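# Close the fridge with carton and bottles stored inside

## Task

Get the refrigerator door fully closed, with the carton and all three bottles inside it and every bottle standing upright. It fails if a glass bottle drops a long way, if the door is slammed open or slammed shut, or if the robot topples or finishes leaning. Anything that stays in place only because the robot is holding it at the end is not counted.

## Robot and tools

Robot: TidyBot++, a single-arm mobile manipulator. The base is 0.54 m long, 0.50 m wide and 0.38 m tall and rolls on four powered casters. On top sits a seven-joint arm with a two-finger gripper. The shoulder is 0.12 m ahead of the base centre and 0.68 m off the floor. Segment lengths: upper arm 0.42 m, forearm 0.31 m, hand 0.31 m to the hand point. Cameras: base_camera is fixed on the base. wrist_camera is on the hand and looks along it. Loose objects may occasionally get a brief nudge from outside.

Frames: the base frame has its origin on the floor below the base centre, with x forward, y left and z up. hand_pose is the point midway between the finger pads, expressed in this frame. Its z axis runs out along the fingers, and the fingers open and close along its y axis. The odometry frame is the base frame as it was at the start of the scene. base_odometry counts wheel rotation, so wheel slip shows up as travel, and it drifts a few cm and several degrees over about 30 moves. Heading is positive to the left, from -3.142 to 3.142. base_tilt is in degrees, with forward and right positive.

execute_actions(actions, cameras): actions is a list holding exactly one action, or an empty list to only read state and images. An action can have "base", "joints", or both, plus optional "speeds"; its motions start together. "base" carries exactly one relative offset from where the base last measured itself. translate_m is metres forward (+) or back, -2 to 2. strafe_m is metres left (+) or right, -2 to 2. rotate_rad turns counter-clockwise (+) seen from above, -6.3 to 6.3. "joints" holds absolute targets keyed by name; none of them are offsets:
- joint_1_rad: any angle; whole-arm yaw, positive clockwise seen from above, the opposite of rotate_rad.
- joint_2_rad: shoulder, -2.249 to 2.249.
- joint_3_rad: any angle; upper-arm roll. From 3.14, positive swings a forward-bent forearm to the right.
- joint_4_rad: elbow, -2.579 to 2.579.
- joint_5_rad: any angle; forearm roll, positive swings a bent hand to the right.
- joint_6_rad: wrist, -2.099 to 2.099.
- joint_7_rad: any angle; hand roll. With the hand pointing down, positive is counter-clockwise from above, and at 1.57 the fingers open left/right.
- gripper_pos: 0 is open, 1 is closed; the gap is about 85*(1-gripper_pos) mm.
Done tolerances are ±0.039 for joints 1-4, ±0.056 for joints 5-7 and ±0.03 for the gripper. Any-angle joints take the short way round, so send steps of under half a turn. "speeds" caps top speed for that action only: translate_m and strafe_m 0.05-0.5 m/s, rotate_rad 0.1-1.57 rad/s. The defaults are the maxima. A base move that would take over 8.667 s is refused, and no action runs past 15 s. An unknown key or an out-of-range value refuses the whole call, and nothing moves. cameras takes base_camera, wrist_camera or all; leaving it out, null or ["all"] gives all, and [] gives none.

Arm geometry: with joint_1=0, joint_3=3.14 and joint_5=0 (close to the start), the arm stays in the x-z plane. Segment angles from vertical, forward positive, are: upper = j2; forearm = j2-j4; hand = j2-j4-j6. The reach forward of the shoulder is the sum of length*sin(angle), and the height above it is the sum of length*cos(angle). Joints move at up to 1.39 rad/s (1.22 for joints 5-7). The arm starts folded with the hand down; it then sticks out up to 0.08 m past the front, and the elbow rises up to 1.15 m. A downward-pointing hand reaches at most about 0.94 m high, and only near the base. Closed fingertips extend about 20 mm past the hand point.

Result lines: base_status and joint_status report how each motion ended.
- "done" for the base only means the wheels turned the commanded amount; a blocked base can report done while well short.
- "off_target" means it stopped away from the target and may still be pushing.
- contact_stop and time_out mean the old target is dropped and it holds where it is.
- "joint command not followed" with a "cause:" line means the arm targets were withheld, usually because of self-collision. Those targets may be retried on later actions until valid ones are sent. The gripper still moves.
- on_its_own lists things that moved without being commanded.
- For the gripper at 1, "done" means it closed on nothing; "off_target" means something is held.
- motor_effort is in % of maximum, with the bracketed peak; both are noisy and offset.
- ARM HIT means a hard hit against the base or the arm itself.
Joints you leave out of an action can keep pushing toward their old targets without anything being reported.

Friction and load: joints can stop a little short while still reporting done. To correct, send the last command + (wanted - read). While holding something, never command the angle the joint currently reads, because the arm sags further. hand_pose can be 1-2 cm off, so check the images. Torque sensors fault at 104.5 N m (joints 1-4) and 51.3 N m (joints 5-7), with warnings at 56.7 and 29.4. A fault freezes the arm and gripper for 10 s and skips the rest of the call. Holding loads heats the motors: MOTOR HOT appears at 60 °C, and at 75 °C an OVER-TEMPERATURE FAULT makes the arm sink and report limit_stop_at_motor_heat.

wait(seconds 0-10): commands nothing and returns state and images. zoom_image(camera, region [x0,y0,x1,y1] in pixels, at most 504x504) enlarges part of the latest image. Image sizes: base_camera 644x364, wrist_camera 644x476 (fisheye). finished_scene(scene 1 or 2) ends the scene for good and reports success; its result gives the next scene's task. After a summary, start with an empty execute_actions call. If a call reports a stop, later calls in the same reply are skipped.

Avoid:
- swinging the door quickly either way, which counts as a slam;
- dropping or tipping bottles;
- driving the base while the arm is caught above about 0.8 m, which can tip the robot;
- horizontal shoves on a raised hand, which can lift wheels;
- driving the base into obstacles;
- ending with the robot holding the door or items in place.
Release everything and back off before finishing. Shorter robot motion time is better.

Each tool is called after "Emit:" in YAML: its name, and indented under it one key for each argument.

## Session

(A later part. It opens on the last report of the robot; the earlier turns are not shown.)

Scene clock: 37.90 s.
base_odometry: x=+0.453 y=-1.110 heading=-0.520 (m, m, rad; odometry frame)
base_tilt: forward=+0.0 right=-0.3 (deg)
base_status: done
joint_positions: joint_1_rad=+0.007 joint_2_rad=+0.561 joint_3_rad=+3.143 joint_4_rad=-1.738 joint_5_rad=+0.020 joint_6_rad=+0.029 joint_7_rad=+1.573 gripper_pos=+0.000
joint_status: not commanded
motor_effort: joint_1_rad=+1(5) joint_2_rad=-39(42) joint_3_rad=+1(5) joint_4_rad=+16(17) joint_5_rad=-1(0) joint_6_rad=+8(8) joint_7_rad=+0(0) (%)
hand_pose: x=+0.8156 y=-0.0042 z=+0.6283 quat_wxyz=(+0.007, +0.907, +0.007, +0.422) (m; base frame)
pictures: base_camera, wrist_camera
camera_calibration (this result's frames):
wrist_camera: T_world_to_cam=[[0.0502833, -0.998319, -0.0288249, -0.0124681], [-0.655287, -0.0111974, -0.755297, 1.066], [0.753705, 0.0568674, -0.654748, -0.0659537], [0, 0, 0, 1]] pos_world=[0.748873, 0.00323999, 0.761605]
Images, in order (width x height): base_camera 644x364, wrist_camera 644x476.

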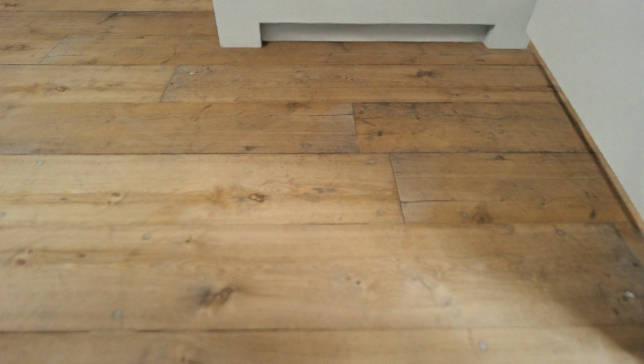

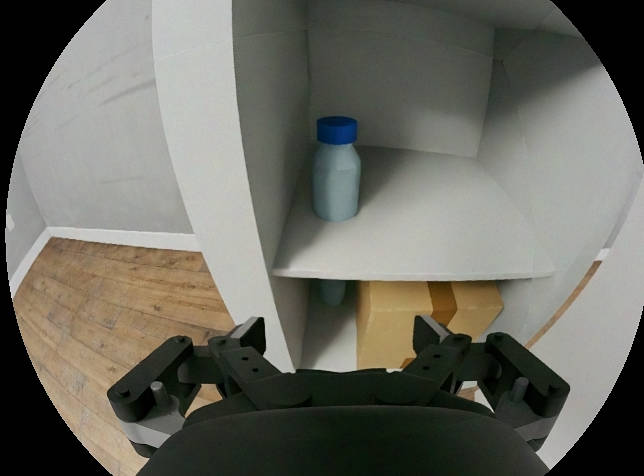

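Emit:
execute_actions:
  actions:
    - {"base": {"translate_m": -0.25}, "joints": {"joint_2_rad": 1.168, "joint_4_rad": -2.29, "joint_6_rad": 1.887, "gripper_pos": 1.0}}
  cameras: []

Emit:
execute_actions:
  actions:
    - {"base": {"strafe_m": -0.68}}

Scene clock: 40.40 s.
base_odometry: x=+0.236 y=-0.986 heading=-0.520 (m, m, rad; odometry frame)
base_tilt: forward=+0.0 right=-0.4 (deg)
base_status: done
joint_positions: joint_1_rad=+0.007 joint_2_rad=+1.156 joint_3_rad=+3.143 joint_4_rad=-2.270 joint_5_rad=+0.020 joint_6_rad=+1.858 joint_7_rad=+1.573 gripper_pos=+0.999
joint_status: all done
motor_effort: joint_1_rad=+1(3) joint_2_rad=-37(42) joint_3_rad=+0(1) joint_4_rad=+2(16) joint_5_rad=-1(1) joint_6_rad=+9(11) joint_7_rad=+0(0) (%)
hand_pose: x=+0.7272 y=+0.0025 z=+0.5506 quat_wxyz=(-0.005, +0.706, +0.004, +0.708) (m; base frame)
pictures: none
No camera images: the call's "cameras" was empty. Leave "cameras" out to get every camera's image.

Scene clock: 45.60 s.
TORQUE WARNING: joint_1_rad reached its warning level (56.7 N m).
base_odometry: x=-0.099 y=-1.573 heading=-0.513 (m, m, rad; odometry frame)
base_tilt: forward=+0.0 right=-0.4 (deg)
base_status: strafe_m time_out (by the wheels' count: -0.675 of -0.680)
joint_positions: joint_1_rad=-0.339 joint_2_rad=+1.128 joint_3_rad=+2.978 joint_4_rad=-2.219 joint_5_rad=+0.198 joint_6_rad=+1.776 joint_7_rad=+1.598 gripper_pos=+0.999
joint_status: not commanded
motor_effort: joint_1_rad=+65(77) joint_2_rad=-30(40) joint_3_rad=+27(30) joint_4_rad=-9(18) joint_5_rad=-32(34) joint_6_rad=+31(32) joint_7_rad=-9(12) (%)
hand_pose: x=+0.6575 y=+0.3197 z=+0.5710 quat_wxyz=(-0.266, +0.677, +0.152, +0.669) (m; base frame)
pictures: base_camera, wrist_camera
camera_calibration (this result's frames):
wrist_camera: T_world_to_cam=[[0.613277, -0.773355, -0.160667, -0.0495783], [-0.0735338, 0.146626, -0.986455, 0.621823], [0.786438, 0.616785, 0.0330548, -0.596013], [0, 0, 0, 1]] pos_world=[0.544857, 0.238094, 0.625136]
Images, in order (width x height): base_camera 644x364, wrist_camera 644x476.

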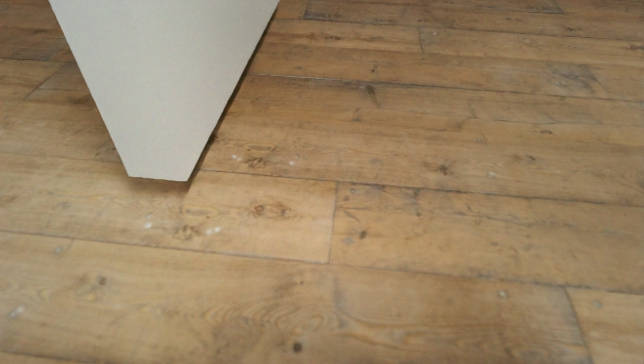

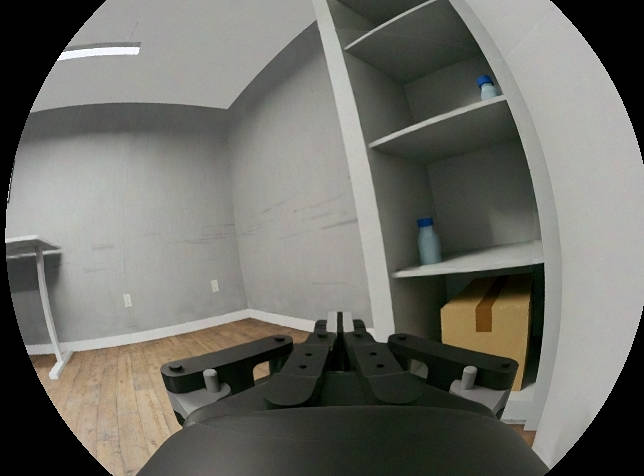

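Emit:
execute_actions:
  actions:
    - {"base": {"translate_m": -0.25}, "speeds": {"translate_m": 0.3}}

Scene clock: 49.73 s.
TORQUE WARNING: joint_5_rad reached its warning level (29.4 N m).
base_odometry: x=-0.316 y=-1.450 heading=-0.513 (m, m, rad; odometry frame)
base_tilt: forward=+0.0 right=-0.4 (deg)
base_status: done
joint_positions: joint_1_rad=-0.013 joint_2_rad=+1.156 joint_3_rad=+3.123 joint_4_rad=-2.298 joint_5_rad=+0.036 joint_6_rad=+1.853 joint_7_rad=+1.598 gripper_pos=+0.999
joint_status: not commanded
motor_effort: joint_1_rad=+1(61) joint_2_rad=-37(40) joint_3_rad=+0(26) joint_4_rad=+2(21) joint_5_rad=-2(48) joint_6_rad=+9(31) joint_7_rad=+0(11) (%)
hand_pose: x=+0.7178 y=+0.0265 z=+0.5431 quat_wxyz=(-0.020, +0.717, +0.020, +0.696) (m; base frame)
pictures: base_camera, wrist_camera
camera_calibration (this result's frames):
wrist_camera: T_world_to_cam=[[0.118017, -0.992962, -0.00988401, -0.0383955], [-0.0451341, 0.00457948, -0.99897, 0.631898], [0.991985, 0.118341, -0.044276, -0.553948], [0, 0, 0, 1]] pos_world=[0.58256, 0.0245359, 0.606342]
Images, in order (width x height): base_camera 644x364, wrist_camera 644x476.

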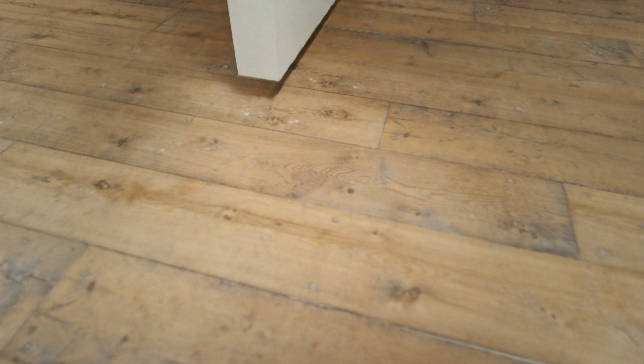

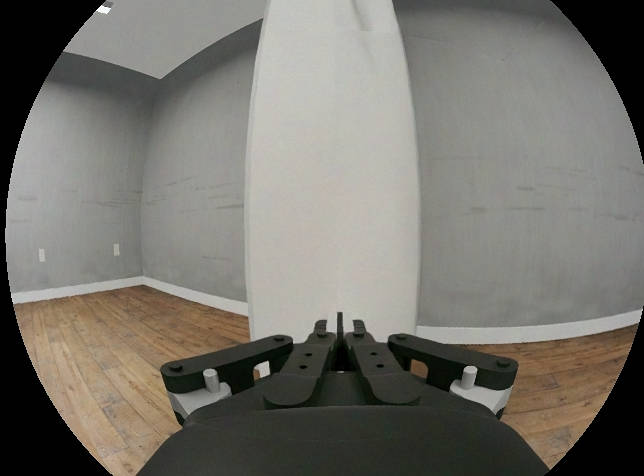

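Emit:
execute_actions:
  actions:
    - {"base": {"rotate_rad": -0.28}}

Scene clock: 51.20 s.
base_odometry: x=-0.317 y=-1.450 heading=-0.793 (m, m, rad; odometry frame)
base_tilt: forward=+0.0 right=-0.3 (deg)
base_status: done
joint_positions: joint_1_rad=+0.005 joint_2_rad=+1.156 joint_3_rad=+3.132 joint_4_rad=-2.298 joint_5_rad=+0.022 joint_6_rad=+1.853 joint_7_rad=+1.598 gripper_pos=+0.999
joint_status: not commanded
motor_effort: joint_1_rad=+1(5) joint_2_rad=-37(37) joint_3_rad=-1(2) joint_4_rad=+1(2) joint_5_rad=+0(2) joint_6_rad=+10(9) joint_7_rad=+0(0) (%)
hand_pose: x=+0.7183 y=+0.0085 z=+0.5429 quat_wxyz=(-0.003, +0.718, +0.011, +0.696) (m; base frame)
pictures: base_camera, wrist_camera
camera_calibration (this result's frames):
wrist_camera: T_world_to_cam=[[0.0834112, -0.996513, 0.00221571, -0.0380168], [-0.045052, -0.00599216, -0.998967, 0.631798], [0.995496, 0.0832252, -0.0453947, -0.55402], [0, 0, 0, 1]] pos_world=[0.583159, 0.01201, 0.60608]
Images, in order (width x height): base_camera 644x364, wrist_camera 644x476.

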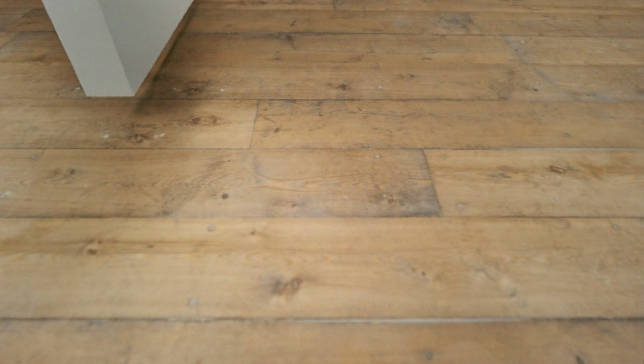

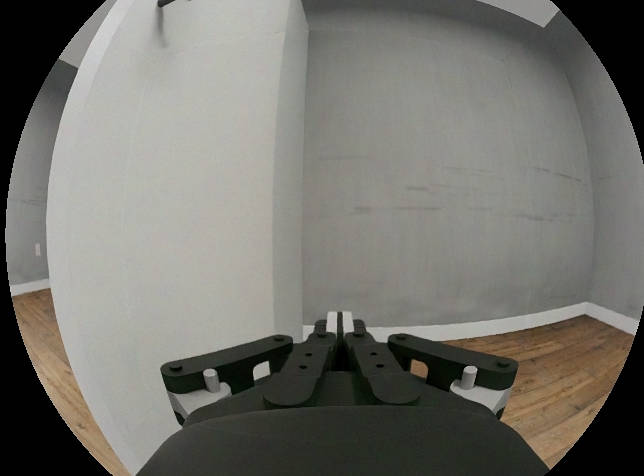

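Emit:
execute_actions:
  actions:
    - {"base": {"translate_m": 0.3}}
  cameras: []

Emit:
execute_actions:
  actions:
    - {"base": {"strafe_m": 0.6}, "speeds": {"strafe_m": 0.15}}

Scene clock: 53.33 s.
base_odometry: x=-0.106 y=-1.664 heading=-0.794 (m, m, rad; odometry frame)
base_tilt: forward=+0.0 right=-0.4 (deg)
base_status: done
joint_positions: joint_1_rad=+0.005 joint_2_rad=+1.156 joint_3_rad=+3.132 joint_4_rad=-2.298 joint_5_rad=+0.022 joint_6_rad=+1.854 joint_7_rad=+1.598 gripper_pos=+0.999
joint_status: not commanded
motor_effort: joint_1_rad=+1(2) joint_2_rad=-37(38) joint_3_rad=-1(1) joint_4_rad=+1(2) joint_5_rad=-1(1) joint_6_rad=+9(10) joint_7_rad=+0(0) (%)
hand_pose: x=+0.7185 y=+0.0085 z=+0.5432 quat_wxyz=(-0.003, +0.717, +0.011, +0.697) (m; base frame)
pictures: none
No camera images: the call's "cameras" was empty. Leave "cameras" out to get every camera's image.

Scene clock: 58.00 s.
base_odometry: x=+0.322 y=-1.243 heading=-0.794 (m, m, rad; odometry frame)
base_tilt: forward=+0.0 right=-0.4 (deg)
base_status: done
joint_positions: joint_1_rad=+0.006 joint_2_rad=+1.156 joint_3_rad=+3.146 joint_4_rad=-2.298 joint_5_rad=-0.001 joint_6_rad=+1.855 joint_7_rad=+1.598 gripper_pos=+0.999
joint_status: not commanded
motor_effort: joint_1_rad=+1(10) joint_2_rad=-37(37) joint_3_rad=+0(7) joint_4_rad=+1(3) joint_5_rad=-1(6) joint_6_rad=+10(9) joint_7_rad=+0(1) (%)
hand_pose: x=+0.7187 y=-0.0040 z=+0.5432 quat_wxyz=(+0.014, +0.717, +0.008, +0.697) (m; base frame)
pictures: base_camera, wrist_camera
camera_calibration (this result's frames):
wrist_camera: T_world_to_cam=[[0.0551126, -0.998235, 0.0221374, -0.0409772], [-0.0436651, -0.0245594, -0.998744, 0.630835], [0.997525, 0.0540767, -0.0449415, -0.555106], [0, 0, 0, 1]] pos_world=[0.583536, 0.00460643, 0.606002]
Images, in order (width x height): base_camera 644x364, wrist_camera 644x476.

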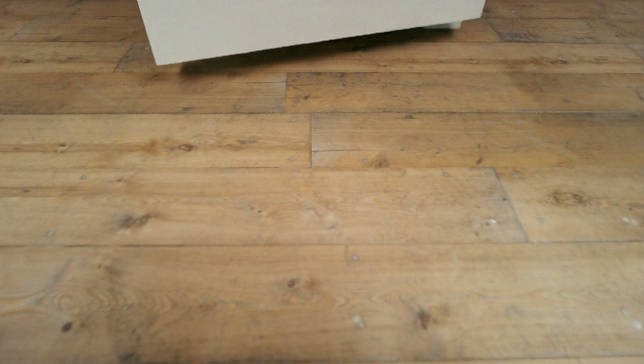

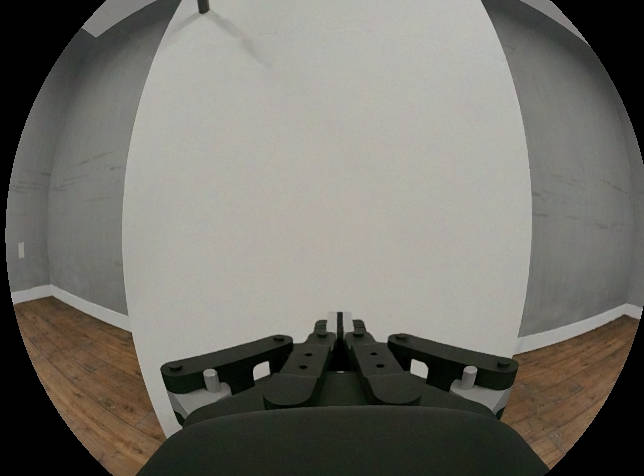

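Emit:
execute_actions:
  actions:
    - {"base": {"translate_m": 0.2}, "speeds": {"translate_m": 0.1}}

Scene clock: 60.60 s.
base_odometry: x=+0.462 y=-1.385 heading=-0.793 (m, m, rad; odometry frame)
base_tilt: forward=+0.1 right=-0.4 (deg)
base_status: done
joint_positions: joint_1_rad=+0.006 joint_2_rad=+1.157 joint_3_rad=+3.146 joint_4_rad=-2.298 joint_5_rad=-0.001 joint_6_rad=+1.856 joint_7_rad=+1.598 gripper_pos=+0.999
joint_status: not commanded
motor_effort: joint_1_rad=+1(1) joint_2_rad=-36(39) joint_3_rad=+0(1) joint_4_rad=+1(2) joint_5_rad=-1(1) joint_6_rad=+9(10) joint_7_rad=+0(0) (%)
hand_pose: x=+0.7186 y=-0.0040 z=+0.5432 quat_wxyz=(+0.014, +0.717, +0.008, +0.697) (m; base frame)
pictures: base_camera, wrist_camera
camera_calibration (this result's frames):
wrist_camera: T_world_to_cam=[[0.055105, -0.998234, 0.0221706, -0.0409881], [-0.0431596, -0.024565, -0.998766, 0.630529], [0.997547, 0.0540801, -0.0444371, -0.555367], [0, 0, 0, 1]] pos_world=[0.583477, 0.00460748, 0.605981]
Images, in order (width x height): base_camera 644x364, wrist_camera 644x476.

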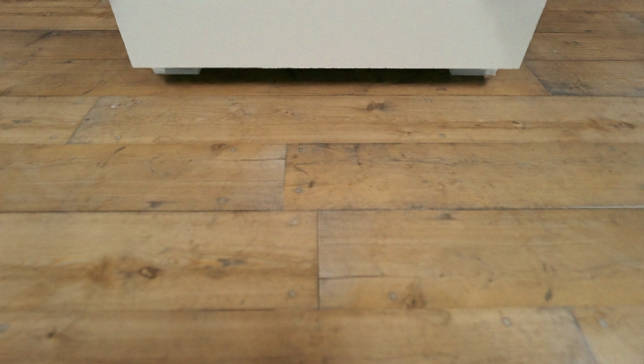

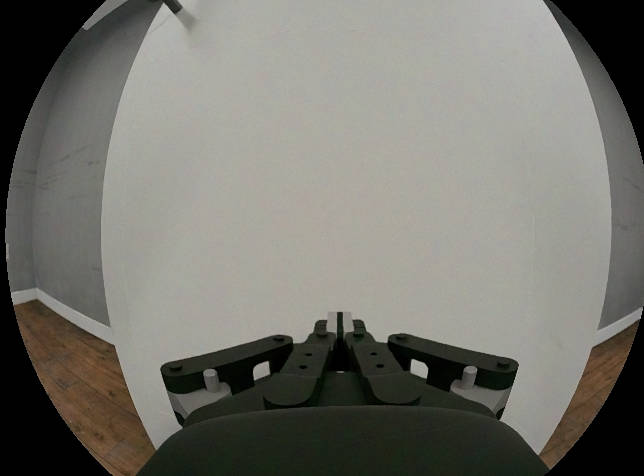

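Emit:
finished_scene:
  scene: 1

The scene is finished: the task was done.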